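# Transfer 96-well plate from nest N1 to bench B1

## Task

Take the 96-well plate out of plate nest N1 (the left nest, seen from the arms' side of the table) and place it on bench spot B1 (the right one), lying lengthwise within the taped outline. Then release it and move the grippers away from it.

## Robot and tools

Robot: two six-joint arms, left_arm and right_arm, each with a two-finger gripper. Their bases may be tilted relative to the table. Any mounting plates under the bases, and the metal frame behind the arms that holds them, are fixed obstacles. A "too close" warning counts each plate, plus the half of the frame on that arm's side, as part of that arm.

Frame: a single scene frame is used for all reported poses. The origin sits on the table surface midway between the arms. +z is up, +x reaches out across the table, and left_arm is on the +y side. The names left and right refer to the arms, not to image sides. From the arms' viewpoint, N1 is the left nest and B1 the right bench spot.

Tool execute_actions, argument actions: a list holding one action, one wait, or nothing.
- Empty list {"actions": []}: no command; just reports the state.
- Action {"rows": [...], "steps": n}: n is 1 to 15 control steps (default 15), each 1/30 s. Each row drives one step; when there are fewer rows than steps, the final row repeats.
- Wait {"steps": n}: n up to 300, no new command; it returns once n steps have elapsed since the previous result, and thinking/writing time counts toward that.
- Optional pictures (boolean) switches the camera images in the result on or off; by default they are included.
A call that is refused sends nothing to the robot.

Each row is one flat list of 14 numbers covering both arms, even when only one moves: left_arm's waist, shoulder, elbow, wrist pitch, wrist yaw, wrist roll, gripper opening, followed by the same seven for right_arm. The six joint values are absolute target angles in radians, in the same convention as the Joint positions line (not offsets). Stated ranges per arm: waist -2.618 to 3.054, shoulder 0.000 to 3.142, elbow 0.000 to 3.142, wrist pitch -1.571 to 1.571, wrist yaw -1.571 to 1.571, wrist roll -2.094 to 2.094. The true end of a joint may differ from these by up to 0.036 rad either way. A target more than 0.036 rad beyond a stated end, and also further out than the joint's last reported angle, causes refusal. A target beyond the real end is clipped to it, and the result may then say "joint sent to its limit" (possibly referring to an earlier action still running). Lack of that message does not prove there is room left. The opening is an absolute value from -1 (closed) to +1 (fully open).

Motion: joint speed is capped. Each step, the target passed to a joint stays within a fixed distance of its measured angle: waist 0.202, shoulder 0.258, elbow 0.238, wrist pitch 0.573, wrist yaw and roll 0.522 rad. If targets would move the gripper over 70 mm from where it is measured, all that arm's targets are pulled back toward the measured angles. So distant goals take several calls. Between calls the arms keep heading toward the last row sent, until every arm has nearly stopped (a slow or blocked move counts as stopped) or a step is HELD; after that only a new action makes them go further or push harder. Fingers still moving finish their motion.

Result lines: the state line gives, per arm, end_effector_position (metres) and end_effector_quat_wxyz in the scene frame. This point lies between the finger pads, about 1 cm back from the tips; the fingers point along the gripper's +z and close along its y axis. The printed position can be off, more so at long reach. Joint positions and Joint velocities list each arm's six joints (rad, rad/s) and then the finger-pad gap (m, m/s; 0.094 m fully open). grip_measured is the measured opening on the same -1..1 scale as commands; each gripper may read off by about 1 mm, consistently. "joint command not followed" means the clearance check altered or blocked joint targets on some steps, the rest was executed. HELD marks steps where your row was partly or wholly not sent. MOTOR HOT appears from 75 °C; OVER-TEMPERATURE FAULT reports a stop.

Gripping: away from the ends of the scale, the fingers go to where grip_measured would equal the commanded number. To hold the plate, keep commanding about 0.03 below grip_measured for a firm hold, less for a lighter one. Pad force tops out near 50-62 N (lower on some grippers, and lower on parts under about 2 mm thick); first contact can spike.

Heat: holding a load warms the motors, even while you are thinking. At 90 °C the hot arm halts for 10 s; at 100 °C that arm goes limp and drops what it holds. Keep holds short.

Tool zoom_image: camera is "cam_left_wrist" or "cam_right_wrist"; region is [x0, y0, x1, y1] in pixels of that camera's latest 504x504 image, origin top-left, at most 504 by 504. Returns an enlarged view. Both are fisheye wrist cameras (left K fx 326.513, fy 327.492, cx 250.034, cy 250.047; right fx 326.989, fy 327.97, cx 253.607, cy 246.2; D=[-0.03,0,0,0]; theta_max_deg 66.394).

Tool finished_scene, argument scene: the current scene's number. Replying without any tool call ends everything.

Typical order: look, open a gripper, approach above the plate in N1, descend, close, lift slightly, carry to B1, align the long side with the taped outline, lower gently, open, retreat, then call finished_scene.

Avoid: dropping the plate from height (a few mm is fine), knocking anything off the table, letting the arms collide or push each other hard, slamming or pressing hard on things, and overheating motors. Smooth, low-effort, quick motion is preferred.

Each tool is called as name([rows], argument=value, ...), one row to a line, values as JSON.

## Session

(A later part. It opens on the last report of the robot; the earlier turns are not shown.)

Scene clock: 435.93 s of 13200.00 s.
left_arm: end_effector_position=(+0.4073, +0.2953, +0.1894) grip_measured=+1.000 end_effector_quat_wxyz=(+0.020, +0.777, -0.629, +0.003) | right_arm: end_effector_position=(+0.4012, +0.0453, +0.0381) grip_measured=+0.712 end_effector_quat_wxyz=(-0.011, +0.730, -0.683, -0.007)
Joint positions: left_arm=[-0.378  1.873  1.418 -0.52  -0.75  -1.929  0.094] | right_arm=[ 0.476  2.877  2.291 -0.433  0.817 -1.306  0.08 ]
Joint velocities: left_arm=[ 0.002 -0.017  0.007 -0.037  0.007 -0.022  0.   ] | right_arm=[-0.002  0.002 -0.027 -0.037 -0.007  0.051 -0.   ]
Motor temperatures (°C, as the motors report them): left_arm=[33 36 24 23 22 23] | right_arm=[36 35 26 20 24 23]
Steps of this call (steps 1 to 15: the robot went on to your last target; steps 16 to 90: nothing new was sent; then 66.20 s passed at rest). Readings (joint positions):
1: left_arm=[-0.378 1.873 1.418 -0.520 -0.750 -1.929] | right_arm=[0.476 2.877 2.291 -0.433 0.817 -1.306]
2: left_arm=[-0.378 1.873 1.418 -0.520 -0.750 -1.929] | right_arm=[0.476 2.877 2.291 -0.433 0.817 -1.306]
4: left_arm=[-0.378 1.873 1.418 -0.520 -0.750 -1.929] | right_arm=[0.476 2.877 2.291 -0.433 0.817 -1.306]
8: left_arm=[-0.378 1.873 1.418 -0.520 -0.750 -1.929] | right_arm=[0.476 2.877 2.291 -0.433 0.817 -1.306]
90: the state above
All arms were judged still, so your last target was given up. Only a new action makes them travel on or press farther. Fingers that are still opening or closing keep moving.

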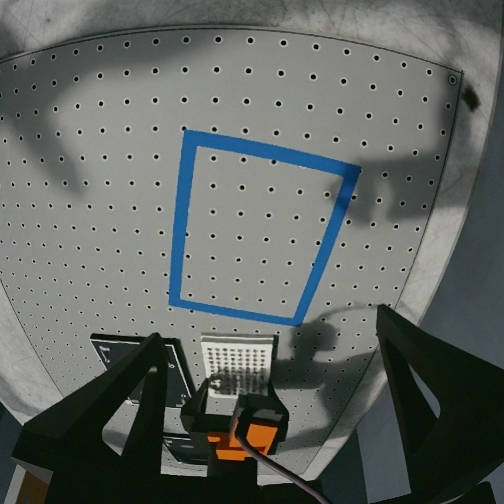

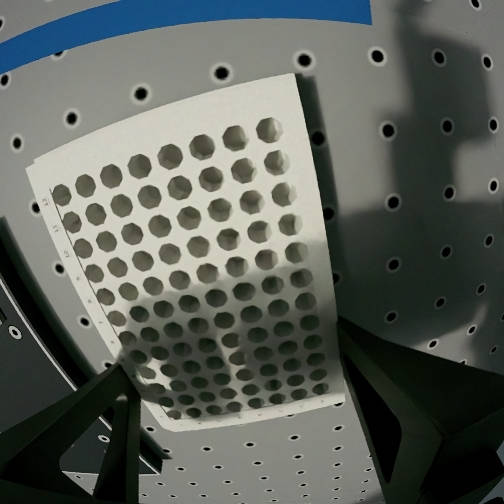

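execute_actions([
  {"rows": [
[-0.4,1.878,1.441,-0.54,-0.751,-1.927,1, 0.4875,2.8909,2.3185,-0.445,0.8185,-1.2977,0.70],
[-0.4,1.878,1.441,-0.54,-0.751,-1.927,1, 0.4875,2.8909,2.3185,-0.445,0.8185,-1.2977,0.72],
[-0.4,1.878,1.441,-0.5395,-0.7515,-1.9264,1, 0.4875,2.8909,2.3185,-0.445,0.8185,-1.2977,0.76],
[-0.4,1.878,1.441,-0.5382,-0.7529,-1.9246,1, 0.4875,2.8909,2.3185,-0.445,0.8185,-1.2977,0.82],
[-0.4,1.878,1.441,-0.5361,-0.7552,-1.9218,1, 0.4875,2.8909,2.3185,-0.445,0.8185,-1.2977,0.89],
[-0.4,1.878,1.441,-0.5332,-0.7582,-1.9181,1, 0.491,2.8909,2.3185,-0.445,0.8185,-1.2977,0.95],
[-0.4,1.878,1.441,-0.5298,-0.7619,-1.9136,1, 0.495,2.8909,2.3185,-0.445,0.8185,-1.2977,1],
[-0.4,1.878,1.441,-0.5258,-0.7662,-1.9084,1, 0.499,2.8909,2.3185,-0.445,0.8185,-1.2977,1],
[-0.4,1.878,1.441,-0.5214,-0.7709,-1.9027,1, 0.503,2.8909,2.3185,-0.445,0.8185,-1.2977,1],
[-0.4,1.878,1.441,-0.5167,-0.7759,-1.8964,1, 0.507,2.8909,2.3185,-0.445,0.8185,-1.2977,1],
[-0.4,1.878,1.441,-0.5117,-0.7813,-1.8899,1, 0.512,2.8909,2.3185,-0.445,0.8185,-1.2977,1],
[-0.4,1.878,1.441,-0.5065,-0.7869,-1.8831,1, 0.518,2.885,2.309,-0.445,0.8185,-1.2977,1],
[-0.4,1.878,1.441,-0.5012,-0.7925,-1.8762,1, 0.525,2.879,2.300,-0.445,0.8185,-1.2977,1],
[-0.4,1.878,1.441,-0.4959,-0.7981,-1.8692,1, 0.532,2.873,2.291,-0.445,0.8185,-1.2977,1],
[-0.4,1.878,1.441,-0.4907,-0.8037,-1.8624,1, 0.539,2.868,2.284,-0.445,0.8185,-1.2977,1]
], "steps": 15},
], pictures=false)

execute_actions([
  {"rows": [
[-0.4,1.878,1.441,-0.4857,-0.8091,-1.8559,1, 0.545,2.864,2.279,-0.445,0.8185,-1.2977,1],
[-0.4,1.878,1.441,-0.4810,-0.8141,-1.8496,1, 0.549,2.860,2.275,-0.445,0.8185,-1.2977,1],
[-0.4,1.878,1.441,-0.4766,-0.8188,-1.8439,1, 0.552,2.8584,2.272,-0.445,0.8185,-1.2977,1],
[-0.4,1.878,1.441,-0.4726,-0.8231,-1.8387,1, 0.553,2.8535,2.2704,-0.445,0.8185,-1.2977,1],
[-0.4,1.878,1.441,-0.4692,-0.8268,-1.8342,1, 0.553,2.8456,2.2655,-0.445,0.8185,-1.2977,1],
[-0.4,1.878,1.441,-0.4663,-0.8298,-1.8305,1, 0.5526,2.8348,2.2576,-0.445,0.8185,-1.2977,1],
[-0.4,1.878,1.441,-0.4642,-0.8321,-1.8277,1, 0.5514,2.8213,2.2468,-0.445,0.8185,-1.2977,1],
[-0.4002,1.8795,1.4424,-0.4629,-0.8335,-1.8259,1, 0.5494,2.8052,2.2333,-0.445,0.8185,-1.2977,1],
[-0.4009,1.8840,1.4464,-0.4624,-0.834,-1.8253,1, 0.5466,2.7867,2.2172,-0.445,0.8185,-1.2977,1],
[-0.4021,1.8913,1.4529,-0.4624,-0.834,-1.8253,1, 0.5432,2.7659,2.1987,-0.445,0.8185,-1.2977,1],
[-0.4036,1.9013,1.4618,-0.4624,-0.834,-1.8253,1, 0.5392,2.7429,2.1779,-0.445,0.8185,-1.2977,1],
[-0.4055,1.9139,1.4729,-0.4624,-0.834,-1.8253,1, 0.5345,2.7180,2.1549,-0.445,0.8185,-1.2977,1],
[-0.4079,1.9288,1.4862,-0.4624,-0.834,-1.8253,1, 0.5292,2.6913,2.1300,-0.445,0.8185,-1.2977,1],
[-0.4105,1.9460,1.5015,-0.4624,-0.834,-1.8253,1, 0.5234,2.6628,2.1033,-0.445,0.8185,-1.2977,1],
[-0.4135,1.9653,1.5187,-0.4624,-0.834,-1.8253,1, 0.5171,2.6329,2.0748,-0.445,0.8185,-1.2977,1]
], "steps": 15},
], pictures=false)

execute_actions([
  {"rows": [
[-0.4168,1.9866,1.5377,-0.4624,-0.834,-1.8253,1, 0.5103,2.6016,2.0449,-0.445,0.8185,-1.2977,1],
[-0.4204,2.0097,1.5582,-0.4624,-0.834,-1.8253,1, 0.5032,2.5690,2.0136,-0.445,0.8185,-1.2977,1],
[-0.4242,2.0345,1.5803,-0.4624,-0.834,-1.8253,1, 0.4956,2.5354,1.9810,-0.445,0.8185,-1.2977,1],
[-0.4283,2.0609,1.6038,-0.4624,-0.834,-1.8253,1, 0.4877,2.5009,1.9474,-0.445,0.8185,-1.2977,1],
[-0.4326,2.0886,1.6285,-0.4624,-0.834,-1.8253,1, 0.4794,2.4656,1.9129,-0.445,0.8185,-1.2977,1],
[-0.4371,2.1177,1.6544,-0.4624,-0.834,-1.8253,1, 0.4710,2.4298,1.8776,-0.445,0.8185,-1.2977,1],
[-0.4418,2.1478,1.6812,-0.4624,-0.834,-1.8253,1, 0.4622,2.3934,1.8418,-0.445,0.8185,-1.2977,1],
[-0.4466,2.1790,1.7090,-0.4624,-0.834,-1.8253,1, 0.4533,2.3568,1.8054,-0.445,0.8185,-1.2977,1],
[-0.4515,2.2110,1.7375,-0.4624,-0.834,-1.8253,1, 0.4442,2.3200,1.7688,-0.445,0.8185,-1.2977,1],
[-0.4566,2.2437,1.7666,-0.4624,-0.834,-1.8253,1, 0.4351,2.2832,1.7320,-0.445,0.8185,-1.2977,1],
[-0.4617,2.2770,1.7962,-0.4624,-0.834,-1.8253,1, 0.4258,2.2466,1.6952,-0.445,0.8185,-1.2977,1],
[-0.4670,2.3107,1.8262,-0.4624,-0.834,-1.8253,1, 0.4165,2.2102,1.6586,-0.445,0.8185,-1.2977,1],
[-0.4722,2.3447,1.8565,-0.4624,-0.834,-1.8253,1, 0.4072,2.1744,1.6222,-0.445,0.8185,-1.2977,1],
[-0.4775,2.3788,1.8869,-0.4624,-0.834,-1.8253,1, 0.3979,2.1391,1.5864,-0.445,0.8185,-1.2977,1],
[-0.4828,2.4129,1.9172,-0.4624,-0.834,-1.8253,1, 0.3888,2.1046,1.5511,-0.445,0.8185,-1.2977,1]
], "steps": 15},
], pictures=false)

execute_actions([
  {"rows": [
[-0.4880,2.4469,1.9475,-0.4624,-0.834,-1.8253,1, 0.3797,2.0710,1.5166,-0.445,0.8185,-1.2977,1],
[-0.4933,2.4806,1.9775,-0.4624,-0.834,-1.8253,1, 0.3708,2.0384,1.4830,-0.445,0.8185,-1.2977,1],
[-0.4984,2.5139,2.0071,-0.4624,-0.834,-1.8253,1, 0.3620,2.0071,1.4504,-0.445,0.8185,-1.2977,1],
[-0.5035,2.5466,2.0362,-0.4624,-0.834,-1.8253,1, 0.3536,1.9772,1.4191,-0.445,0.8185,-1.2977,1],
[-0.5084,2.5786,2.0647,-0.4624,-0.834,-1.8253,1, 0.3453,1.9488,1.3892,-0.445,0.8185,-1.2977,1],
[-0.5132,2.6098,2.0925,-0.4624,-0.834,-1.8253,1, 0.3374,1.9220,1.3608,-0.445,0.8185,-1.2977,1],
[-0.5179,2.6399,2.1193,-0.4624,-0.834,-1.8253,1, 0.3298,1.8971,1.3340,-0.445,0.8185,-1.2977,1],
[-0.5224,2.6690,2.1452,-0.4624,-0.834,-1.8253,1, 0.3227,1.8741,1.3091,-0.445,0.8185,-1.2977,1],
[-0.5267,2.6967,2.1699,-0.4624,-0.834,-1.8253,1, 0.3159,1.8533,1.2861,-0.445,0.8185,-1.2977,1],
[-0.5308,2.7231,2.1934,-0.4624,-0.834,-1.8253,1, 0.3096,1.8348,1.2653,-0.445,0.8185,-1.2977,1],
[-0.5346,2.7479,2.2155,-0.4624,-0.834,-1.8253,1, 0.3038,1.8187,1.2468,-0.445,0.8185,-1.2977,1],
[-0.5382,2.7710,2.2360,-0.4624,-0.834,-1.8253,1, 0.2985,1.8052,1.2307,-0.445,0.8185,-1.2977,1],
[-0.5415,2.7923,2.2550,-0.4624,-0.834,-1.8253,1, 0.2938,1.7944,1.2172,-0.445,0.8185,-1.2977,1],
[-0.5445,2.8116,2.2722,-0.4624,-0.834,-1.8253,1, 0.2898,1.7865,1.2064,-0.445,0.8185,-1.2977,1],
[-0.5471,2.8288,2.2875,-0.4624,-0.834,-1.8253,1, 0.2864,1.7816,1.1985,-0.445,0.8185,-1.2977,1]
], "steps": 15},
], pictures=false)

execute_actions([
  {"rows": [
[-0.5495,2.8437,2.3008,-0.4624,-0.834,-1.8253,1, 0.2836,1.78,1.1936,-0.445,0.8185,-1.2977,1],
[-0.5514,2.8563,2.3119,-0.4624,-0.834,-1.8253,1, 0.2816,1.78,1.192,-0.445,0.8185,-1.2977,1],
[-0.5529,2.8663,2.3208,-0.4624,-0.834,-1.8253,1, 0.2804,1.78,1.192,-0.445,0.8185,-1.2977,1],
[-0.5541,2.8736,2.3273,-0.4624,-0.834,-1.8253,1, 0.28,1.78,1.192,-0.445,0.8185,-1.2977,1],
[-0.5548,2.8781,2.3313,-0.4624,-0.834,-1.8253,1, 0.28,1.78,1.192,-0.445,0.8185,-1.2977,1],
[-0.555,2.8796,2.3327,-0.4624,-0.834,-1.8253,1, 0.28,1.78,1.192,-0.445,0.8185,-1.2977,1]
], "steps": 15},
], pictures=true)

Scene clock: 556.43 s of 13200.00 s.
left_arm: end_effector_position=(+0.4089, +0.2984, +0.1893) grip_measured=+1.000 end_effector_quat_wxyz=(+0.011, +0.767, -0.642, -0.000) | right_arm: end_effector_position=(+0.4007, +0.0495, +0.0422) grip_measured=+1.000 end_effector_quat_wxyz=(-0.015, +0.732, -0.681, -0.007)
Joint positions: left_arm=[-0.378  1.873  1.418 -0.514 -0.769 -1.892  0.094] | right_arm=[ 0.486  2.877  2.291 -0.433  0.82  -1.305  0.094]
Joint velocities: left_arm=[-0.012  0.002  0.022  0.051 -0.066  0.154  0.   ] | right_arm=[ 0.139 -0.012 -0.022 -0.051  0.022 -0.007  0.   ]
Motor temperatures (°C, as the motors report them): left_arm=[34 36 24 23 22 23] | right_arm=[39 35 26 20 24 23]
Steps of this call (steps 1 to 90: nothing new was sent; then 117.00 s passed at rest; steps 91 to 105: all 15 steps of this action). Readings (joint positions):
91: left_arm=[-0.378 1.873 1.418 -0.520 -0.750 -1.929] | right_arm=[0.476 2.877 2.291 -0.433 0.817 -1.306]
92: left_arm=[-0.378 1.873 1.418 -0.520 -0.750 -1.929] | right_arm=[0.476 2.877 2.291 -0.433 0.817 -1.306]
94: left_arm=[-0.378 1.873 1.418 -0.520 -0.750 -1.929] | right_arm=[0.476 2.877 2.291 -0.433 0.817 -1.305]
98: left_arm=[-0.378 1.873 1.418 -0.520 -0.750 -1.924] | right_arm=[0.476 2.877 2.291 -0.433 0.817 -1.305]
105: the state above

Scene clock: 556.93 s of 13200.00 s.
left_arm: end_effector_position=(+0.4270, +0.2969, +0.1840) grip_measured=+1.000 end_effector_quat_wxyz=(-0.017, +0.758, -0.652, +0.001) | right_arm: end_effector_position=(+0.4133, +0.0402, +0.0847) grip_measured=+1.000 end_effector_quat_wxyz=(-0.027, +0.742, -0.669, -0.012)
Joint positions: left_arm=[-0.381  1.921  1.475 -0.478 -0.817 -1.835  0.094] | right_arm=[ 0.524  2.72   2.131 -0.442  0.82  -1.305  0.094]
Joint velocities: left_arm=[-0.081  0.442  0.457  0.037 -0.051  0.007  0.   ] | right_arm=[-0.12  -0.857 -0.716 -0.081 -0.022  0.066  0.   ]
Motor temperatures (°C, as the motors report them): left_arm=[34 36 24 23 22 23] | right_arm=[39 35 26 20 24 23]
Steps of this call (steps 1 to 15: all 15 steps of this action). Readings (joint positions):
1: left_arm=[-0.378 1.873 1.418 -0.511 -0.773 -1.886] | right_arm=[0.491 2.877 2.291 -0.433 0.820 -1.305]
2: left_arm=[-0.378 1.873 1.418 -0.507 -0.778 -1.880] | right_arm=[0.498 2.877 2.291 -0.433 0.820 -1.305]
4: left_arm=[-0.378 1.873 1.418 -0.500 -0.787 -1.868] | right_arm=[0.512 2.877 2.291 -0.433 0.820 -1.305]
8: left_arm=[-0.378 1.873 1.418 -0.486 -0.803 -1.848] | right_arm=[0.534 2.861 2.269 -0.434 0.820 -1.305]
15: the state above

Scene clock: 557.43 s of 13200.00 s.
left_arm: end_effector_position=(+0.4439, +0.1868, +0.1272) grip_measured=+1.000 end_effector_quat_wxyz=(-0.008, +0.736, -0.677, +0.015) | right_arm: end_effector_position=(+0.4505, -0.1205, +0.1362) grip_measured=+1.000 end_effector_quat_wxyz=(-0.010, -0.704, +0.710, -0.008)
Joint positions: left_arm=[-0.445  2.349  1.851 -0.462 -0.823 -1.831  0.094] | right_arm=[ 0.395  2.178  1.634 -0.435  0.822 -1.305  0.094]
Joint velocities: left_arm=[-0.144  0.969  0.857  0.051 -0.022  0.066  0.   ] | right_arm=[-0.247 -0.989 -1.033  0.051  0.022  0.007  0.   ]
Motor temperatures (°C, as the motors report them): left_arm=[34 36 24 23 22 23] | right_arm=[39 35 26 20 24 23]
Steps of this call (steps 1 to 15: all 15 steps of this action). Readings (joint positions):
1: left_arm=[-0.384 1.939 1.492 -0.476 -0.818 -1.834] | right_arm=[0.520 2.688 2.105 -0.443 0.820 -1.305]
2: left_arm=[-0.387 1.958 1.510 -0.475 -0.819 -1.834] | right_arm=[0.514 2.656 2.077 -0.443 0.820 -1.305]
4: left_arm=[-0.394 2.004 1.551 -0.473 -0.820 -1.832] | right_arm=[0.500 2.585 2.018 -0.442 0.820 -1.305]
8: left_arm=[-0.411 2.117 1.648 -0.468 -0.821 -1.831] | right_arm=[0.463 2.435 1.887 -0.438 0.820 -1.305]
15: the state above

Scene clock: 557.93 s of 13200.00 s.
left_arm: end_effector_position=(+0.4008, +0.0677, +0.0674) grip_measured=+1.000 end_effector_quat_wxyz=(+0.007, +0.706, -0.707, +0.024) | right_arm: end_effector_position=(+0.4002, -0.2292, +0.1659) grip_measured=+1.000 end_effector_quat_wxyz=(-0.063, -0.690, +0.721, -0.012)
Joint positions: left_arm=[-0.512  2.799  2.236 -0.457 -0.823 -1.83   0.094] | right_arm=[ 0.29   1.812  1.238 -0.441  0.823 -1.304  0.094]
Joint velocities: left_arm=[-0.085  0.598  0.491 -0.037  0.066  0.007  0.   ] | right_arm=[-0.095 -0.227 -0.31   0.037  0.051 -0.022  0.   ]
Motor temperatures (°C, as the motors report them): left_arm=[34 36 24 23 22 23] | right_arm=[39 35 26 20 24 23]
Steps of this call (steps 1 to 15: all 15 steps of this action). Readings (joint positions):
1: left_arm=[-0.449 2.383 1.881 -0.461 -0.823 -1.831] | right_arm=[0.386 2.144 1.598 -0.436 0.823 -1.305]
2: left_arm=[-0.454 2.418 1.911 -0.461 -0.823 -1.830] | right_arm=[0.378 2.110 1.562 -0.436 0.823 -1.304]
4: left_arm=[-0.464 2.486 1.970 -0.459 -0.823 -1.830] | right_arm=[0.361 2.046 1.495 -0.437 0.823 -1.304]
8: left_arm=[-0.484 2.616 2.082 -0.458 -0.823 -1.830] | right_arm=[0.330 1.932 1.375 -0.439 0.823 -1.304]
15: the state above

Scene clock: 558.43 s of 13200.00 s.
left_arm: end_effector_position=(+0.3870, +0.0464, +0.0574) grip_measured=+1.000 end_effector_quat_wxyz=(+0.009, +0.701, -0.713, +0.027) | right_arm: end_effector_position=(+0.3921, -0.2348, +0.1641) grip_measured=+1.000 end_effector_quat_wxyz=(-0.072, -0.691, +0.719, -0.010)
Joint positions: left_arm=[-0.526  2.885  2.311 -0.458 -0.823 -1.83   0.094] | right_arm=[ 0.278  1.801  1.213 -0.441  0.823 -1.304  0.094]
Joint velocities: left_arm=[-0.022  0.007  0.032  0.007 -0.037 -0.051  0.   ] | right_arm=[-0.017 -0.022 -0.017 -0.051 -0.037 -0.095  0.   ]
Motor temperatures (°C, as the motors report them): left_arm=[34 36 24 23 22 23] | right_arm=[39 35 26 20 24 23]
Steps of this call (steps 1 to 15: all 15 steps of this action). Readings (joint positions):
1: left_arm=[-0.515 2.819 2.251 -0.458 -0.823 -1.830] | right_arm=[0.286 1.805 1.229 -0.441 0.823 -1.304]
2: left_arm=[-0.518 2.836 2.265 -0.458 -0.823 -1.830] | right_arm=[0.283 1.802 1.222 -0.441 0.823 -1.304]
4: left_arm=[-0.522 2.862 2.286 -0.458 -0.823 -1.830] | right_arm=[0.280 1.801 1.216 -0.441 0.823 -1.304]
8: left_arm=[-0.526 2.885 2.301 -0.458 -0.823 -1.830] | right_arm=[0.278 1.801 1.213 -0.441 0.823 -1.304]
15: the state above

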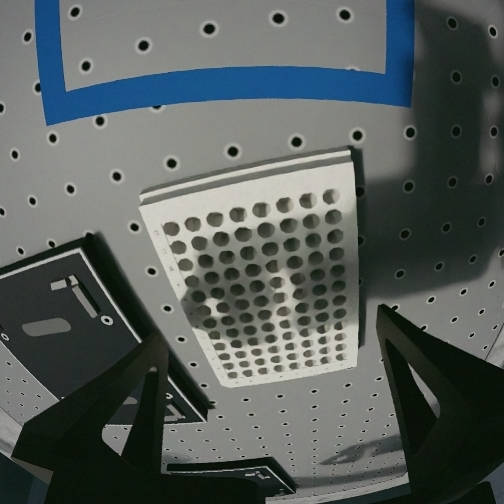

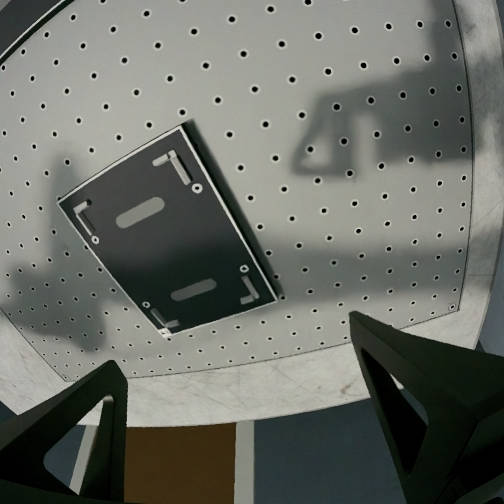

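execute_actions(actions=[])

zoom_image(camera="cam_left_wrist", region=[130, 140, 370, 270])

zoom_image(camera="cam_left_wrist", region=[190, 290, 370, 400])

Scene clock: 578.83 s of 13200.00 s.
left_arm: end_effector_position=(+0.3870, +0.0464, +0.0574) grip_measured=+1.000 end_effector_quat_wxyz=(+0.009, +0.701, -0.713, +0.027) | right_arm: end_effector_position=(+0.3921, -0.2348, +0.1641) grip_measured=+1.000 end_effector_quat_wxyz=(-0.072, -0.691, +0.719, -0.010)
Joint positions: left_arm=[-0.526  2.885  2.311 -0.458 -0.823 -1.83   0.094] | right_arm=[ 0.278  1.801  1.213 -0.441  0.823 -1.304  0.094]
Joint velocities: left_arm=[-0.017 -0.007 -0.032  0.051 -0.051 -0.007  0.   ] | right_arm=[ 0.002  0.007  0.017 -0.051 -0.007  0.066  0.   ]
Motor temperatures (°C, as the motors report them): left_arm=[39 37 24 23 22 23] | right_arm=[35 37 25 20 24 23]
Steps of this call (steps 1 to 15: the robot went on to your last target; steps 16 to 90: nothing new was sent; then 17.40 s passed at rest). Readings (joint positions):
1: left_arm=[-0.526 2.885 2.311 -0.458 -0.823 -1.830] | right_arm=[0.278 1.801 1.213 -0.441 0.823 -1.304]
2: left_arm=[-0.526 2.885 2.311 -0.458 -0.823 -1.830] | right_arm=[0.278 1.801 1.213 -0.441 0.823 -1.304]
4: left_arm=[-0.526 2.885 2.311 -0.458 -0.823 -1.830] | right_arm=[0.278 1.801 1.213 -0.441 0.823 -1.304]
8: left_arm=[-0.526 2.885 2.311 -0.458 -0.823 -1.830] | right_arm=[0.278 1.801 1.213 -0.441 0.823 -1.304]
90: the state above
All arms were judged still, so your last target was given up. Only a new action makes them travel on or press farther. Fingers that are still opening or closing keep moving.

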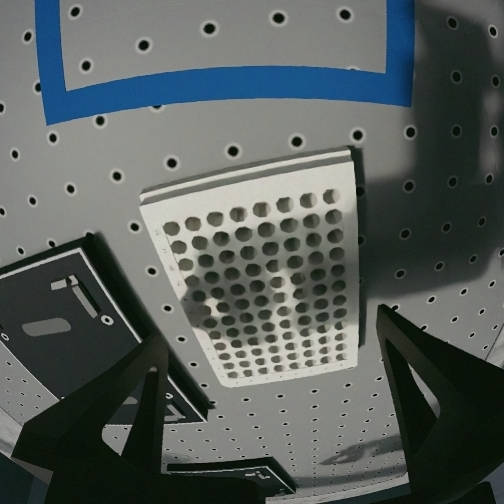

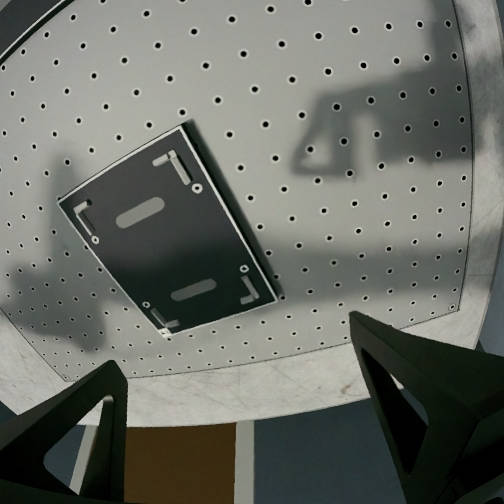

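Region (130, 140, 370, 270) of cam_left_wrist's 504x504 image, scaled by 2.100, with more detail than that image has; it fills the top 273 rows of this view, and the rest is white.

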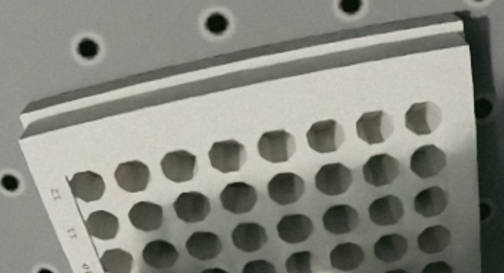

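Region (190, 290, 370, 400) of cam_left_wrist's 504x504 image, scaled by 2.800, with more detail than that image has.

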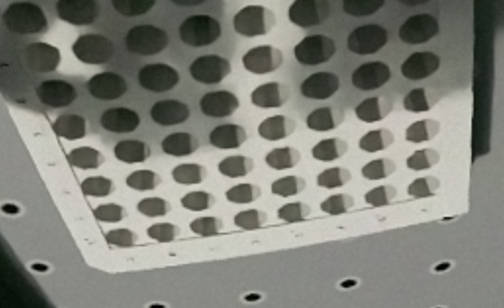

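zoom_image(camera="cam_left_wrist", region=[151, 208, 193, 250])

zoom_image(camera="cam_left_wrist", region=[310, 175, 352, 217])

zoom_image(camera="cam_left_wrist", region=[212, 354, 254, 396])

zoom_image(camera="cam_left_wrist", region=[320, 336, 362, 378])

Region (151, 208, 193, 250) of cam_left_wrist's 504x504 image, scaled by 12.000, with more detail than that image has.

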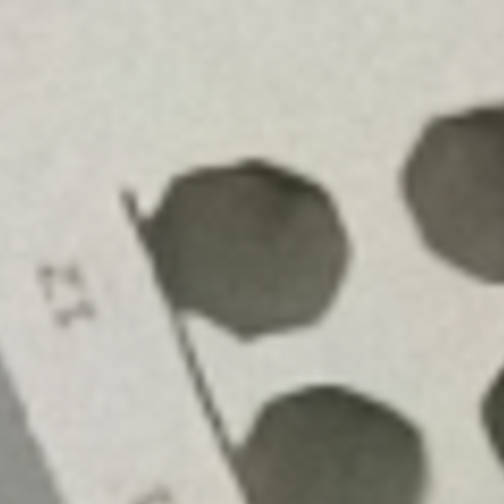

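Region (310, 175, 352, 217) of cam_left_wrist's 504x504 image, scaled by 12.000, with more detail than that image has.

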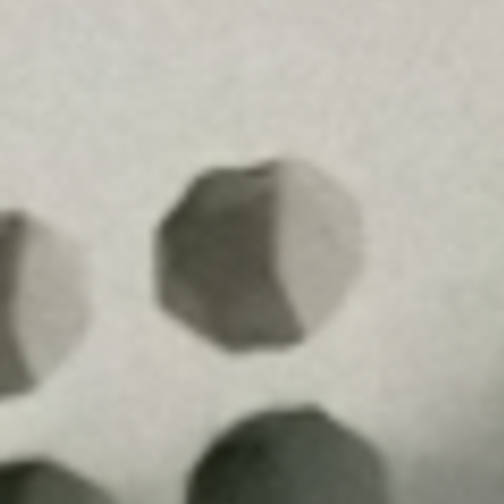

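Region (212, 354, 254, 396) of cam_left_wrist's 504x504 image, scaled by 12.000, with more detail than that image has.

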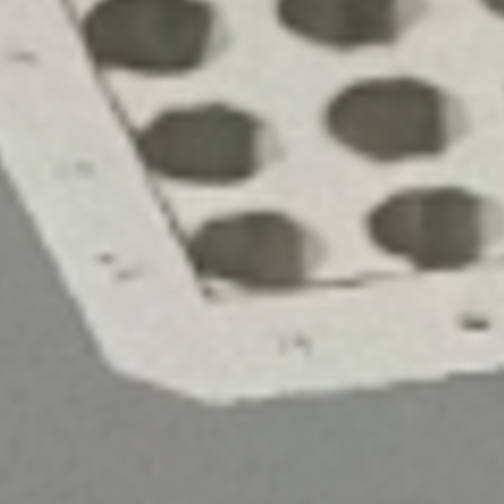

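Region (320, 336, 362, 378) of cam_left_wrist's 504x504 image, scaled by 12.000, with more detail than that image has.

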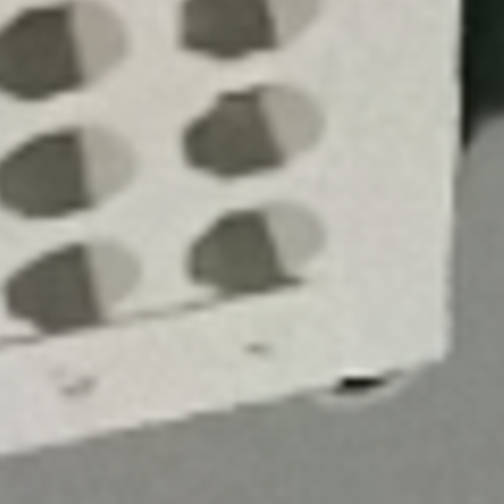

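execute_actions([
  {"rows": [
[-0.551,2.8796,2.3327,-0.4624,-0.834,-1.8253,1, 0.28,1.78,1.192,-0.445,0.8185,-1.2977,1],
[-0.547,2.8796,2.3332,-0.4624,-0.834,-1.8253,1, 0.28,1.78,1.192,-0.445,0.8185,-1.2977,1],
[-0.5435,2.8796,2.3337,-0.4624,-0.834,-1.8253,1, 0.28,1.78,1.192,-0.445,0.8185,-1.2977,1],
[-0.5405,2.8796,2.3342,-0.4624,-0.834,-1.8253,1, 0.28,1.78,1.192,-0.445,0.8185,-1.2977,1],
[-0.5372,2.8796,2.3347,-0.4624,-0.834,-1.8253,1, 0.28,1.78,1.192,-0.445,0.8185,-1.2977,1],
[-0.5336,2.8796,2.3352,-0.4624,-0.834,-1.8253,1, 0.28,1.78,1.192,-0.445,0.8185,-1.2977,1],
[-0.5298,2.8796,2.3357,-0.4624,-0.834,-1.8253,1, 0.28,1.78,1.192,-0.445,0.8185,-1.2977,1],
[-0.5258,2.8796,2.3362,-0.4624,-0.834,-1.8253,1, 0.28,1.78,1.192,-0.445,0.8185,-1.2977,1],
[-0.5217,2.8796,2.3367,-0.4624,-0.834,-1.8253,1, 0.28,1.78,1.192,-0.445,0.8185,-1.2977,1],
[-0.5175,2.8796,2.3367,-0.4624,-0.834,-1.8253,1, 0.28,1.78,1.192,-0.445,0.8185,-1.2977,1],
[-0.5133,2.8796,2.3367,-0.4624,-0.834,-1.8253,1, 0.28,1.78,1.192,-0.445,0.8185,-1.2977,1],
[-0.5092,2.8796,2.3367,-0.4624,-0.834,-1.8253,1, 0.28,1.78,1.192,-0.445,0.8185,-1.2977,1],
[-0.5052,2.8796,2.3367,-0.4624,-0.834,-1.8253,1, 0.28,1.78,1.192,-0.445,0.8185,-1.2977,1],
[-0.5014,2.8796,2.3367,-0.4624,-0.834,-1.8253,1, 0.28,1.78,1.192,-0.445,0.8185,-1.2977,1],
[-0.4979,2.8796,2.3367,-0.4624,-0.834,-1.8253,1, 0.28,1.78,1.192,-0.445,0.8185,-1.2977,1]
], "steps": 15},
], pictures=false)

execute_actions([
  {"rows": [
[-0.4947,2.8796,2.3367,-0.4624,-0.834,-1.8253,1, 0.28,1.78,1.192,-0.445,0.8185,-1.2977,1],
[-0.4919,2.8796,2.3367,-0.4624,-0.834,-1.8253,1, 0.28,1.78,1.192,-0.445,0.8185,-1.2977,1],
[-0.4895,2.8796,2.3367,-0.4624,-0.834,-1.8253,1, 0.28,1.78,1.192,-0.445,0.8185,-1.2977,1],
[-0.4875,2.8796,2.3367,-0.4624,-0.834,-1.8253,1, 0.28,1.78,1.192,-0.445,0.8185,-1.2977,1],
[-0.4860,2.8796,2.3367,-0.4624,-0.834,-1.8253,1, 0.28,1.78,1.192,-0.445,0.8185,-1.2977,1],
[-0.4849,2.8796,2.3367,-0.4624,-0.834,-1.8253,1, 0.28,1.78,1.192,-0.445,0.8185,-1.2977,1],
[-0.4843,2.8796,2.3367,-0.4624,-0.834,-1.8253,1, 0.28,1.78,1.192,-0.445,0.8185,-1.2977,1],
[-0.4842,2.8796,2.3367,-0.4624,-0.834,-1.8253,0.96, 0.28,1.78,1.192,-0.445,0.8185,-1.2977,1],
[-0.4842,2.8796,2.3367,-0.4624,-0.834,-1.8253,0.92, 0.28,1.78,1.192,-0.445,0.8185,-1.2977,1],
[-0.4842,2.8796,2.3367,-0.4624,-0.834,-1.8253,0.885, 0.28,1.78,1.192,-0.445,0.8185,-1.2977,1],
[-0.4842,2.8796,2.3367,-0.4624,-0.834,-1.8253,0.855, 0.28,1.78,1.192,-0.445,0.8185,-1.2977,1],
[-0.4842,2.8796,2.3367,-0.4624,-0.834,-1.8253,0.83, 0.28,1.78,1.192,-0.445,0.8185,-1.2977,1],
[-0.4842,2.8796,2.3367,-0.4624,-0.834,-1.8253,0.81, 0.28,1.78,1.192,-0.445,0.8185,-1.2977,1],
[-0.4842,2.8796,2.3367,-0.4624,-0.834,-1.8253,0.792, 0.28,1.78,1.192,-0.445,0.8185,-1.2977,1],
[-0.4842,2.8796,2.3367,-0.4624,-0.834,-1.8253,0.776, 0.28,1.78,1.192,-0.445,0.8185,-1.2977,1]
], "steps": 15},
], pictures=false)

execute_actions([
  {"rows": [
[-0.4842,2.8796,2.3367,-0.4624,-0.834,-1.8253,0.762, 0.28,1.78,1.192,-0.445,0.8185,-1.2977,1],
[-0.4842,2.8796,2.3367,-0.4624,-0.834,-1.8253,0.75, 0.28,1.78,1.192,-0.445,0.8185,-1.2977,1],
[-0.4842,2.8796,2.3367,-0.4624,-0.834,-1.8253,0.739, 0.28,1.78,1.192,-0.445,0.8185,-1.2977,1],
[-0.4842,2.8796,2.3367,-0.4624,-0.834,-1.8253,0.729, 0.28,1.78,1.192,-0.445,0.8185,-1.2977,1],
[-0.4842,2.8796,2.3367,-0.4624,-0.834,-1.8253,0.72, 0.28,1.78,1.192,-0.445,0.8185,-1.2977,1],
[-0.4842,2.8796,2.3367,-0.4624,-0.834,-1.8253,0.71, 0.28,1.78,1.192,-0.445,0.8185,-1.2977,1],
[-0.4842,2.8796,2.3367,-0.4624,-0.834,-1.8253,0.70, 0.28,1.78,1.192,-0.445,0.8185,-1.2977,1],
[-0.4842,2.8796,2.3367,-0.4624,-0.834,-1.8253,0.69, 0.28,1.78,1.192,-0.445,0.8185,-1.2977,1]
], "steps": 12},
], pictures=true)

Scene clock: 699.33 s of 13200.00 s.
left_arm: end_effector_position=(+0.3877, +0.0608, +0.0442) grip_measured=+1.000 end_effector_quat_wxyz=(+0.008, +0.707, -0.707, +0.014) | right_arm: end_effector_position=(+0.3921, -0.2348, +0.1641) grip_measured=+1.000 end_effector_quat_wxyz=(-0.072, -0.691, +0.719, -0.010)
Joint positions: left_arm=[-0.495  2.885  2.311 -0.458 -0.823 -1.83   0.094] | right_arm=[ 0.278  1.801  1.213 -0.441  0.823 -1.304  0.094]
Joint velocities: left_arm=[ 0.164 -0.027 -0.017  0.022  0.007 -0.007  0.   ] | right_arm=[ 0.012  0.017  0.007 -0.037  0.066 -0.081  0.   ]
Motor temperatures (°C, as the motors report them): left_arm=[46 37 24 23 22 23] | right_arm=[33 38 25 20 24 23]
Steps of this call (steps 1 to 90: nothing new was sent; then 117.00 s passed at rest; steps 91 to 105: all 15 steps of this action). Readings (joint positions):
91: left_arm=[-0.526 2.885 2.311 -0.458 -0.823 -1.830] | right_arm=[0.278 1.801 1.213 -0.441 0.823 -1.304]
92: left_arm=[-0.526 2.885 2.311 -0.458 -0.823 -1.830] | right_arm=[0.278 1.801 1.213 -0.441 0.823 -1.304]
94: left_arm=[-0.526 2.885 2.311 -0.458 -0.823 -1.830] | right_arm=[0.278 1.801 1.213 -0.441 0.823 -1.304]
98: left_arm=[-0.523 2.885 2.311 -0.458 -0.823 -1.830] | right_arm=[0.278 1.801 1.213 -0.441 0.823 -1.304]
105: the state above

Scene clock: 699.83 s of 13200.00 s.
left_arm: end_effector_position=(+0.3879, +0.0741, +0.0325) grip_measured=+0.786 end_effector_quat_wxyz=(+0.006, +0.713, -0.701, +0.003) | right_arm: end_effector_position=(+0.3921, -0.2348, +0.1641) grip_measured=+1.000 end_effector_quat_wxyz=(-0.072, -0.691, +0.719, -0.010)
Joint positions: left_arm=[-0.466  2.885  2.311 -0.458 -0.823 -1.83   0.084] | right_arm=[ 0.278  1.801  1.213 -0.441  0.823 -1.304  0.094]
Joint velocities: left_arm=[ 0.002 -0.002  0.017  0.081  0.007 -0.037 -0.016] | right_arm=[ 0.007 -0.012 -0.002 -0.081 -0.007  0.007  0.   ]
Motor temperatures (°C, as the motors report them): left_arm=[46 37 24 23 22 23] | right_arm=[33 38 25 20 24 23]
Steps of this call (steps 1 to 15: all 15 steps of this action). Readings (joint positions):
1: left_arm=[-0.489 2.885 2.311 -0.458 -0.823 -1.830] | right_arm=[0.278 1.801 1.213 -0.441 0.823 -1.304]
2: left_arm=[-0.484 2.885 2.311 -0.458 -0.823 -1.830] | right_arm=[0.278 1.801 1.213 -0.441 0.823 -1.304]
4: left_arm=[-0.475 2.885 2.311 -0.458 -0.823 -1.830] | right_arm=[0.278 1.801 1.213 -0.441 0.823 -1.304]
8: left_arm=[-0.467 2.885 2.311 -0.458 -0.823 -1.830] | right_arm=[0.278 1.801 1.213 -0.441 0.823 -1.304]
15: the state above

Scene clock: 700.23 s of 13200.00 s.
left_arm: end_effector_position=(+0.3879, +0.0741, +0.0325) grip_measured=+0.722 end_effector_quat_wxyz=(+0.006, +0.713, -0.701, +0.003) | right_arm: end_effector_position=(+0.3921, -0.2348, +0.1641) grip_measured=+1.000 end_effector_quat_wxyz=(-0.072, -0.691, +0.719, -0.010)
Joint positions: left_arm=[-0.466  2.885  2.311 -0.458 -0.823 -1.83   0.081] | right_arm=[ 0.278  1.801  1.213 -0.441  0.823 -1.304  0.094]
Joint velocities: left_arm=[-0.002  0.002 -0.007  0.022  0.007 -0.11   0.   ] | right_arm=[-0.017 -0.012 -0.007 -0.022 -0.066 -0.007  0.   ]
Motor temperatures (°C, as the motors report them): left_arm=[46 37 24 23 22 23] | right_arm=[33 38 25 20 24 23]
Steps of this call (steps 1 to 12: all 12 steps of this action). Readings (joint positions):
1: left_arm=[-0.466 2.885 2.311 -0.458 -0.823 -1.830] | right_arm=[0.278 1.801 1.213 -0.441 0.823 -1.304]
2: left_arm=[-0.466 2.885 2.311 -0.458 -0.823 -1.830] | right_arm=[0.278 1.801 1.213 -0.441 0.823 -1.304]
4: left_arm=[-0.466 2.885 2.311 -0.458 -0.823 -1.830] | right_arm=[0.278 1.801 1.213 -0.441 0.823 -1.304]
8: left_arm=[-0.466 2.885 2.311 -0.458 -0.823 -1.830] | right_arm=[0.278 1.801 1.213 -0.441 0.823 -1.304]
12: the state above

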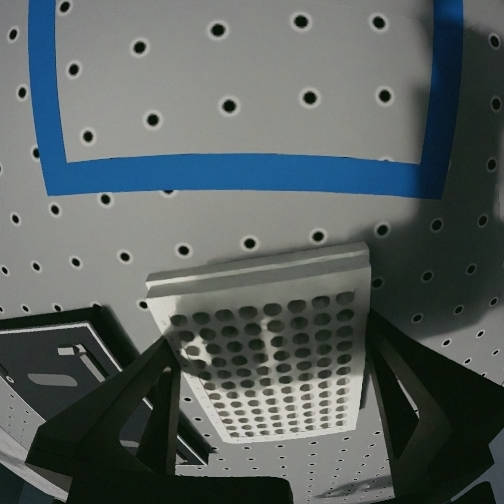

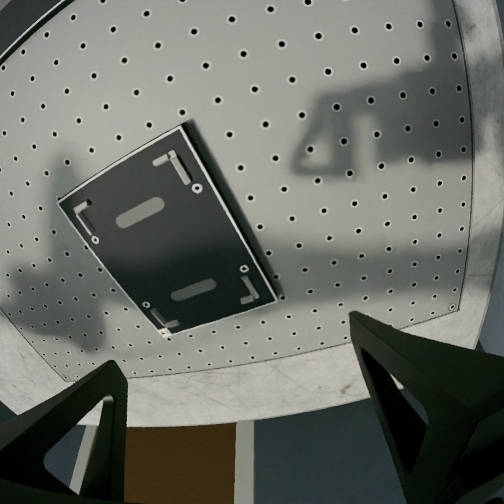

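zoom_image(camera="cam_left_wrist", region=[60, 30, 172, 142])

zoom_image(camera="cam_left_wrist", region=[288, 4, 400, 116])

zoom_image(camera="cam_left_wrist", region=[100, 220, 212, 332])

zoom_image(camera="cam_left_wrist", region=[296, 214, 408, 326])

Region (60, 30, 172, 142) of cam_left_wrist's 504x504 image, scaled by 4.500, with more detail than that image has.

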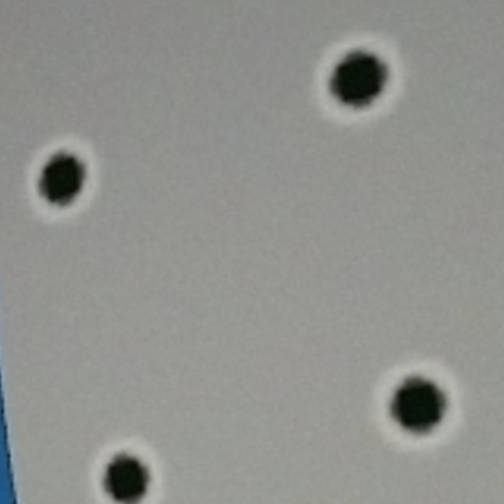

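Region (288, 4, 400, 116) of cam_left_wrist's 504x504 image, scaled by 4.500, with more detail than that image has.

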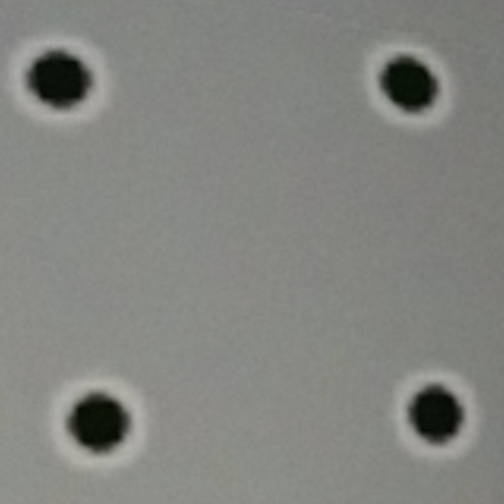

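Region (100, 220, 212, 332) of cam_left_wrist's 504x504 image, scaled by 4.500, with more detail than that image has.

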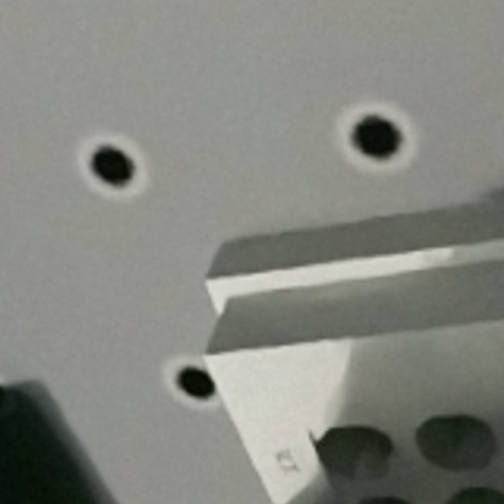

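Region (296, 214, 408, 326) of cam_left_wrist's 504x504 image, scaled by 4.500, with more detail than that image has.

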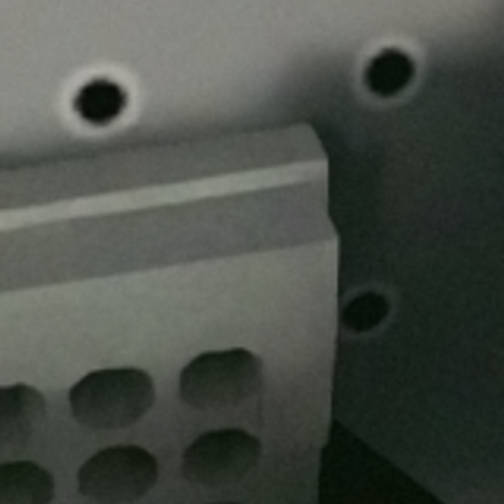

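execute_actions([
  {"rows": [
[-0.4842,2.875,2.328,-0.4594,-0.8328,-1.8253,0.688, 0.28,1.78,1.192,-0.445,0.8185,-1.2977,1],
[-0.4842,2.8705,2.320,-0.4564,-0.8315,-1.8253,0.688, 0.28,1.78,1.192,-0.445,0.8185,-1.2977,1],
[-0.4842,2.8665,2.312,-0.4534,-0.8303,-1.8253,0.688, 0.28,1.78,1.192,-0.445,0.8185,-1.2977,1],
[-0.4842,2.8633,2.305,-0.4504,-0.829,-1.8253,0.688, 0.28,1.78,1.192,-0.445,0.8185,-1.2977,1],
[-0.4842,2.8603,2.299,-0.4474,-0.8278,-1.8248,0.688, 0.28,1.78,1.192,-0.445,0.8185,-1.2977,1],
[-0.4842,2.8565,2.294,-0.4455,-0.8265,-1.8244,0.688, 0.28,1.78,1.192,-0.445,0.8185,-1.2977,1],
[-0.4842,2.8510,2.2887,-0.4437,-0.8253,-1.824,0.688, 0.28,1.78,1.192,-0.445,0.8185,-1.2977,1],
[-0.4842,2.8428,2.2810,-0.4414,-0.8244,-1.8235,0.688, 0.28,1.78,1.192,-0.445,0.8185,-1.2977,1],
[-0.4842,2.8326,2.2706,-0.4377,-0.8236,-1.8224,0.688, 0.28,1.78,1.192,-0.445,0.8185,-1.2977,1],
[-0.4838,2.8205,2.2577,-0.4326,-0.8225,-1.8192,0.688, 0.28,1.78,1.192,-0.445,0.8185,-1.2977,1],
[-0.4825,2.8067,2.2424,-0.4263,-0.8207,-1.8139,0.688, 0.28,1.78,1.192,-0.445,0.8185,-1.2977,1],
[-0.4805,2.7913,2.2249,-0.4189,-0.8183,-1.8068,0.688, 0.28,1.78,1.192,-0.445,0.8185,-1.2977,1],
[-0.4778,2.7744,2.2054,-0.4103,-0.8153,-1.7979,0.688, 0.28,1.78,1.192,-0.445,0.8185,-1.2977,1],
[-0.4743,2.7563,2.1840,-0.4008,-0.8117,-1.7874,0.688, 0.28,1.78,1.192,-0.445,0.8185,-1.2977,1],
[-0.4702,2.7370,2.1610,-0.3904,-0.8076,-1.7754,0.688, 0.28,1.78,1.192,-0.445,0.8185,-1.2977,1]
], "steps": 15},
], pictures=false)

execute_actions([
  {"rows": [
[-0.4655,2.7167,2.1366,-0.3792,-0.8030,-1.7620,0.688, 0.28,1.78,1.192,-0.445,0.8185,-1.2977,1],
[-0.4601,2.6955,2.1109,-0.3673,-0.7980,-1.7474,0.688, 0.28,1.78,1.192,-0.445,0.8185,-1.2977,1],
[-0.4543,2.6736,2.0841,-0.3547,-0.7927,-1.7316,0.688, 0.28,1.78,1.192,-0.445,0.8185,-1.2977,1],
[-0.4479,2.6511,2.0563,-0.3417,-0.7869,-1.7149,0.688, 0.28,1.78,1.192,-0.445,0.8185,-1.2977,1],
[-0.4410,2.6282,2.0279,-0.3282,-0.7809,-1.6972,0.688, 0.28,1.78,1.192,-0.445,0.8185,-1.2977,1],
[-0.4338,2.6050,1.9988,-0.3143,-0.7746,-1.6788,0.688, 0.28,1.78,1.192,-0.445,0.8185,-1.2977,1],
[-0.4261,2.5817,1.9695,-0.3001,-0.7681,-1.6598,0.688, 0.28,1.78,1.192,-0.445,0.8185,-1.2977,1],
[-0.4181,2.5584,1.9399,-0.2858,-0.7615,-1.6403,0.688, 0.28,1.78,1.192,-0.445,0.8185,-1.2977,1],
[-0.4098,2.5352,1.9103,-0.2714,-0.7547,-1.6204,0.688, 0.28,1.78,1.192,-0.445,0.8185,-1.2977,1],
[-0.4012,2.5123,1.8810,-0.2570,-0.7478,-1.6003,0.688, 0.28,1.78,1.192,-0.445,0.8185,-1.2977,1],
[-0.3924,2.4898,1.8519,-0.2427,-0.7409,-1.5800,0.688, 0.28,1.78,1.192,-0.445,0.8185,-1.2977,1],
[-0.3833,2.4679,1.8235,-0.2285,-0.7340,-1.5597,0.688, 0.28,1.78,1.192,-0.445,0.8185,-1.2977,1],
[-0.3742,2.4467,1.7957,-0.2146,-0.7271,-1.5396,0.688, 0.28,1.78,1.192,-0.445,0.8185,-1.2977,1],
[-0.3649,2.4264,1.7689,-0.2011,-0.7203,-1.5197,0.688, 0.28,1.78,1.192,-0.445,0.8185,-1.2977,1],
[-0.3555,2.4071,1.7432,-0.1881,-0.7137,-1.5002,0.688, 0.28,1.78,1.192,-0.445,0.8185,-1.2977,1]
], "steps": 15},
], pictures=false)

execute_actions([
  {"rows": [
[-0.3461,2.3890,1.7188,-0.1755,-0.7072,-1.4812,0.688, 0.28,1.78,1.192,-0.445,0.8185,-1.2977,1],
[-0.3367,2.3721,1.6958,-0.1636,-0.7009,-1.4628,0.688, 0.28,1.78,1.192,-0.445,0.8185,-1.2977,1],
[-0.3273,2.3567,1.6744,-0.1524,-0.6949,-1.4451,0.688, 0.28,1.78,1.192,-0.445,0.8185,-1.2977,1],
[-0.3180,2.3429,1.6549,-0.1420,-0.6891,-1.4284,0.688, 0.28,1.78,1.192,-0.445,0.8185,-1.2977,1],
[-0.3089,2.3308,1.6374,-0.1325,-0.6838,-1.4126,0.688, 0.28,1.78,1.192,-0.445,0.8185,-1.2977,1],
[-0.2998,2.3206,1.6221,-0.1239,-0.6788,-1.3980,0.688, 0.28,1.78,1.192,-0.445,0.8185,-1.2977,1],
[-0.2910,2.3124,1.6092,-0.1165,-0.6742,-1.3846,0.688, 0.28,1.78,1.192,-0.445,0.8185,-1.2977,1],
[-0.2824,2.3064,1.5988,-0.1102,-0.6701,-1.3726,0.688, 0.28,1.78,1.192,-0.445,0.8185,-1.2977,1],
[-0.2741,2.3027,1.5911,-0.1051,-0.6665,-1.3621,0.688, 0.28,1.78,1.192,-0.445,0.8185,-1.2977,1],
[-0.2661,2.3014,1.5864,-0.1014,-0.6635,-1.3532,0.688, 0.28,1.78,1.192,-0.445,0.8185,-1.2977,1],
[-0.2584,2.3014,1.5848,-0.0991,-0.6611,-1.3461,0.688, 0.28,1.78,1.192,-0.445,0.8185,-1.2977,1],
[-0.2512,2.3014,1.5848,-0.0983,-0.6593,-1.3408,0.688, 0.28,1.78,1.192,-0.445,0.8185,-1.2977,1],
[-0.2443,2.3014,1.5848,-0.0983,-0.6582,-1.3376,0.688, 0.28,1.78,1.192,-0.445,0.8185,-1.2977,1],
[-0.2379,2.3014,1.5848,-0.0983,-0.6578,-1.3365,0.688, 0.28,1.78,1.192,-0.445,0.8185,-1.2977,1],
[-0.2321,2.3014,1.5848,-0.0983,-0.6578,-1.3365,0.688, 0.28,1.78,1.192,-0.445,0.8185,-1.2977,1]
], "steps": 15},
], pictures=false)

execute_actions([
  {"rows": [
[-0.2267,2.3014,1.5848,-0.0983,-0.6578,-1.3365,0.688, 0.28,1.78,1.192,-0.445,0.8185,-1.2977,1],
[-0.2220,2.3014,1.5848,-0.0983,-0.6578,-1.3365,0.688, 0.28,1.78,1.192,-0.445,0.8185,-1.2977,1],
[-0.2179,2.3014,1.5848,-0.0983,-0.6578,-1.3365,0.688, 0.28,1.78,1.192,-0.445,0.8185,-1.2977,1],
[-0.2144,2.3014,1.5848,-0.0983,-0.6578,-1.3365,0.688, 0.28,1.78,1.192,-0.445,0.8185,-1.2977,1],
[-0.2117,2.3014,1.5848,-0.0983,-0.6578,-1.3365,0.688, 0.28,1.78,1.192,-0.445,0.8185,-1.2977,1],
[-0.2097,2.3014,1.5848,-0.0983,-0.6578,-1.3365,0.688, 0.28,1.78,1.192,-0.445,0.8185,-1.2977,1],
[-0.2084,2.3014,1.5848,-0.0983,-0.6578,-1.3365,0.688, 0.28,1.78,1.192,-0.445,0.8185,-1.2977,1],
[-0.2080,2.3014,1.5848,-0.0983,-0.6578,-1.3365,0.688, 0.28,1.78,1.192,-0.445,0.8185,-1.2977,1]
], "steps": 15},
], pictures=true)

Scene clock: 820.73 s of 13200.00 s.
left_arm: end_effector_position=(+0.3930, +0.0860, +0.0448) grip_measured=+0.722 end_effector_quat_wxyz=(+0.009, +0.707, -0.707, +0.006) | right_arm: end_effector_position=(+0.3921, -0.2348, +0.1641) grip_measured=+1.000 end_effector_quat_wxyz=(-0.072, -0.691, +0.719, -0.010)
Joint positions: left_arm=[-0.465  2.799  2.204 -0.433 -0.813 -1.809  0.081] | right_arm=[ 0.278  1.801  1.213 -0.441  0.823 -1.304  0.094]
Joint velocities: left_arm=[ 0.027 -0.52  -0.593  0.242  0.139  0.198  0.001] | right_arm=[-0.007  0.007  0.007 -0.007 -0.066  0.051  0.   ]
Motor temperatures (°C, as the motors report them): left_arm=[46 38 24 23 22 23] | right_arm=[32 39 24 20 24 23]
Steps of this call (steps 1 to 15: the robot went on to your last target; steps 16 to 90: nothing new was sent; then 117.00 s passed at rest; steps 91 to 105: all 15 steps of this action). Readings (joint positions):
91: left_arm=[-0.466 2.885 2.311 -0.458 -0.823 -1.830] | right_arm=[0.278 1.801 1.213 -0.441 0.823 -1.304]
92: left_arm=[-0.466 2.885 2.311 -0.458 -0.823 -1.830] | right_arm=[0.278 1.801 1.213 -0.441 0.823 -1.304]
94: left_arm=[-0.466 2.885 2.311 -0.458 -0.823 -1.830] | right_arm=[0.278 1.801 1.213 -0.441 0.823 -1.304]
98: left_arm=[-0.466 2.880 2.304 -0.456 -0.822 -1.830] | right_arm=[0.278 1.801 1.213 -0.441 0.823 -1.304]
105: the state above

Scene clock: 821.23 s of 13200.00 s.
left_arm: end_effector_position=(+0.4170, +0.1790, +0.0610) grip_measured=+0.722 end_effector_quat_wxyz=(+0.006, +0.680, -0.733, +0.020) | right_arm: end_effector_position=(+0.3921, -0.2348, +0.1641) grip_measured=+1.000 end_effector_quat_wxyz=(-0.072, -0.691, +0.719, -0.010)
Joint positions: left_arm=[-0.358  2.456  1.803 -0.252 -0.741 -1.585  0.081] | right_arm=[ 0.278  1.801  1.213 -0.441  0.823 -1.304  0.094]
Joint velocities: left_arm=[ 0.256 -0.579 -0.769  0.359  0.139  0.593 -0.   ] | right_arm=[-0.002 -0.012  0.002 -0.022  0.037  0.007  0.   ]
Motor temperatures (°C, as the motors report them): left_arm=[46 38 24 23 22 23] | right_arm=[32 39 24 20 24 23]
Steps of this call (steps 1 to 15: all 15 steps of this action). Readings (joint positions):
1: left_arm=[-0.463 2.780 2.183 -0.426 -0.810 -1.801] | right_arm=[0.278 1.801 1.213 -0.441 0.823 -1.304]
2: left_arm=[-0.461 2.759 2.160 -0.417 -0.807 -1.792] | right_arm=[0.278 1.801 1.213 -0.441 0.823 -1.304]
4: left_arm=[-0.453 2.714 2.110 -0.397 -0.799 -1.770] | right_arm=[0.278 1.801 1.213 -0.441 0.823 -1.304]
8: left_arm=[-0.424 2.617 2.002 -0.348 -0.780 -1.712] | right_arm=[0.278 1.801 1.213 -0.441 0.823 -1.304]
15: the state above

Scene clock: 821.73 s of 13200.00 s.
left_arm: end_effector_position=(+0.4035, +0.2449, +0.0413) grip_measured=+0.722 end_effector_quat_wxyz=(-0.008, -0.641, +0.768, -0.012) | right_arm: end_effector_position=(+0.3921, -0.2348, +0.1641) grip_measured=+1.000 end_effector_quat_wxyz=(-0.072, -0.691, +0.719, -0.010)
Joint positions: left_arm=[-0.232  2.321  1.601 -0.124 -0.668 -1.367  0.081] | right_arm=[ 0.278  1.801  1.213 -0.441  0.823 -1.304  0.094]
Joint velocities: left_arm=[ 0.178  0.007 -0.042 -0.007  0.095  0.198  0.001] | right_arm=[-0.012 -0.017  0.002  0.007 -0.022  0.007  0.   ]
Motor temperatures (°C, as the motors report them): left_arm=[46 38 24 23 22 23] | right_arm=[32 39 24 20 24 23]
Steps of this call (steps 1 to 15: all 15 steps of this action). Readings (joint positions):
1: left_arm=[-0.348 2.437 1.777 -0.239 -0.735 -1.566] | right_arm=[0.278 1.801 1.213 -0.441 0.823 -1.304]
2: left_arm=[-0.339 2.418 1.752 -0.226 -0.729 -1.547] | right_arm=[0.278 1.801 1.213 -0.441 0.823 -1.304]
4: left_arm=[-0.321 2.385 1.706 -0.202 -0.717 -1.510] | right_arm=[0.278 1.801 1.213 -0.441 0.823 -1.304]
8: left_arm=[-0.287 2.337 1.636 -0.161 -0.695 -1.443] | right_arm=[0.278 1.801 1.213 -0.441 0.823 -1.304]
15: the state above

Scene clock: 822.23 s of 13200.00 s.
left_arm: end_effector_position=(+0.4020, +0.2603, +0.0306) grip_measured=+0.722 end_effector_quat_wxyz=(-0.007, -0.642, +0.767, -0.004) | right_arm: end_effector_position=(+0.3921, -0.2348, +0.1641) grip_measured=+1.000 end_effector_quat_wxyz=(-0.072, -0.691, +0.719, -0.010)
Joint positions: left_arm=[-0.197  2.321  1.6   -0.113 -0.659 -1.343  0.081] | right_arm=[ 0.278  1.801  1.213 -0.441  0.823 -1.304  0.094]
Joint velocities: left_arm=[-0.002  0.002 -0.007 -0.007  0.037 -0.007  0.   ] | right_arm=[ 0.002 -0.007  0.022  0.037 -0.066 -0.022  0.   ]
Motor temperatures (°C, as the motors report them): left_arm=[46 38 24 23 22 23] | right_arm=[32 39 24 20 24 23]
Steps of this call (steps 1 to 15: all 15 steps of this action). Readings (joint positions):
1: left_arm=[-0.226 2.321 1.600 -0.122 -0.666 -1.362] | right_arm=[0.278 1.801 1.213 -0.441 0.823 -1.304]
2: left_arm=[-0.220 2.321 1.600 -0.120 -0.665 -1.358] | right_arm=[0.278 1.801 1.213 -0.441 0.823 -1.304]
4: left_arm=[-0.210 2.321 1.600 -0.117 -0.663 -1.353] | right_arm=[0.278 1.801 1.213 -0.441 0.823 -1.304]
8: left_arm=[-0.198 2.321 1.600 -0.114 -0.661 -1.346] | right_arm=[0.278 1.801 1.213 -0.441 0.823 -1.304]
15: the state above

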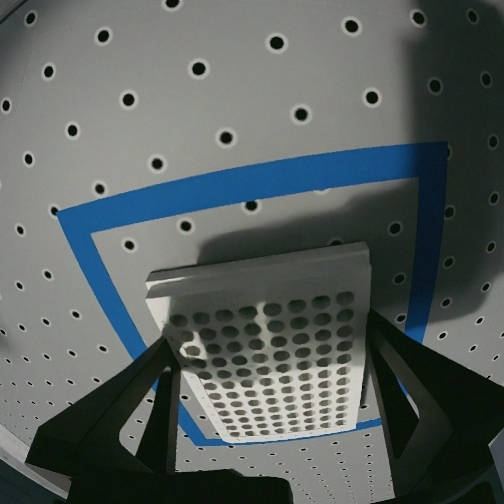

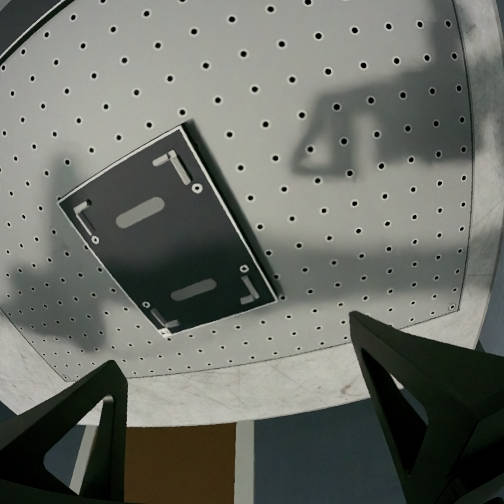

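zoom_image(camera="cam_left_wrist", region=[30, 50, 142, 162])

zoom_image(camera="cam_left_wrist", region=[288, 10, 400, 122])

zoom_image(camera="cam_left_wrist", region=[84, 200, 196, 312])

zoom_image(camera="cam_left_wrist", region=[320, 190, 432, 302])

Region (30, 50, 142, 162) of cam_left_wrist's 504x504 image, scaled by 4.500, with more detail than that image has.

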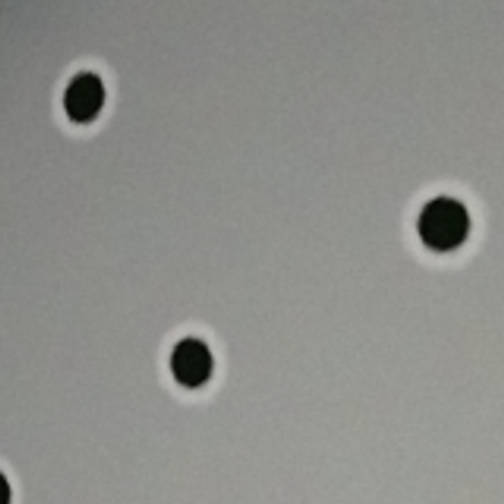

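Region (288, 10, 400, 122) of cam_left_wrist's 504x504 image, scaled by 4.500, with more detail than that image has.

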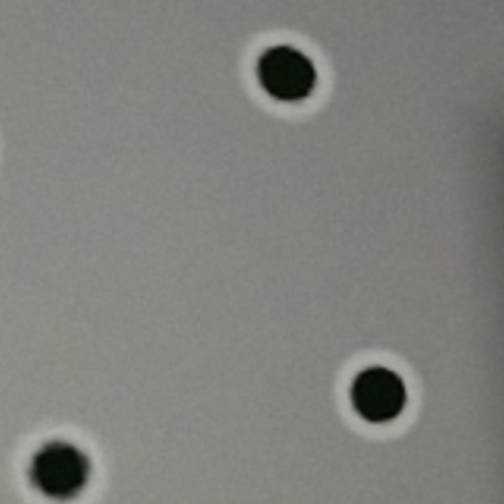

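Region (84, 200, 196, 312) of cam_left_wrist's 504x504 image, scaled by 4.500, with more detail than that image has.

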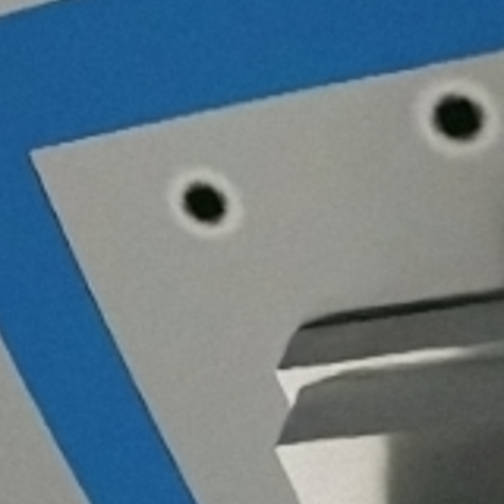

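Region (320, 190, 432, 302) of cam_left_wrist's 504x504 image, scaled by 4.500, with more detail than that image has.

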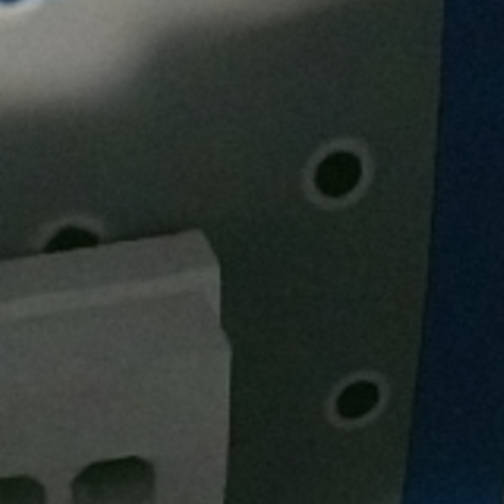

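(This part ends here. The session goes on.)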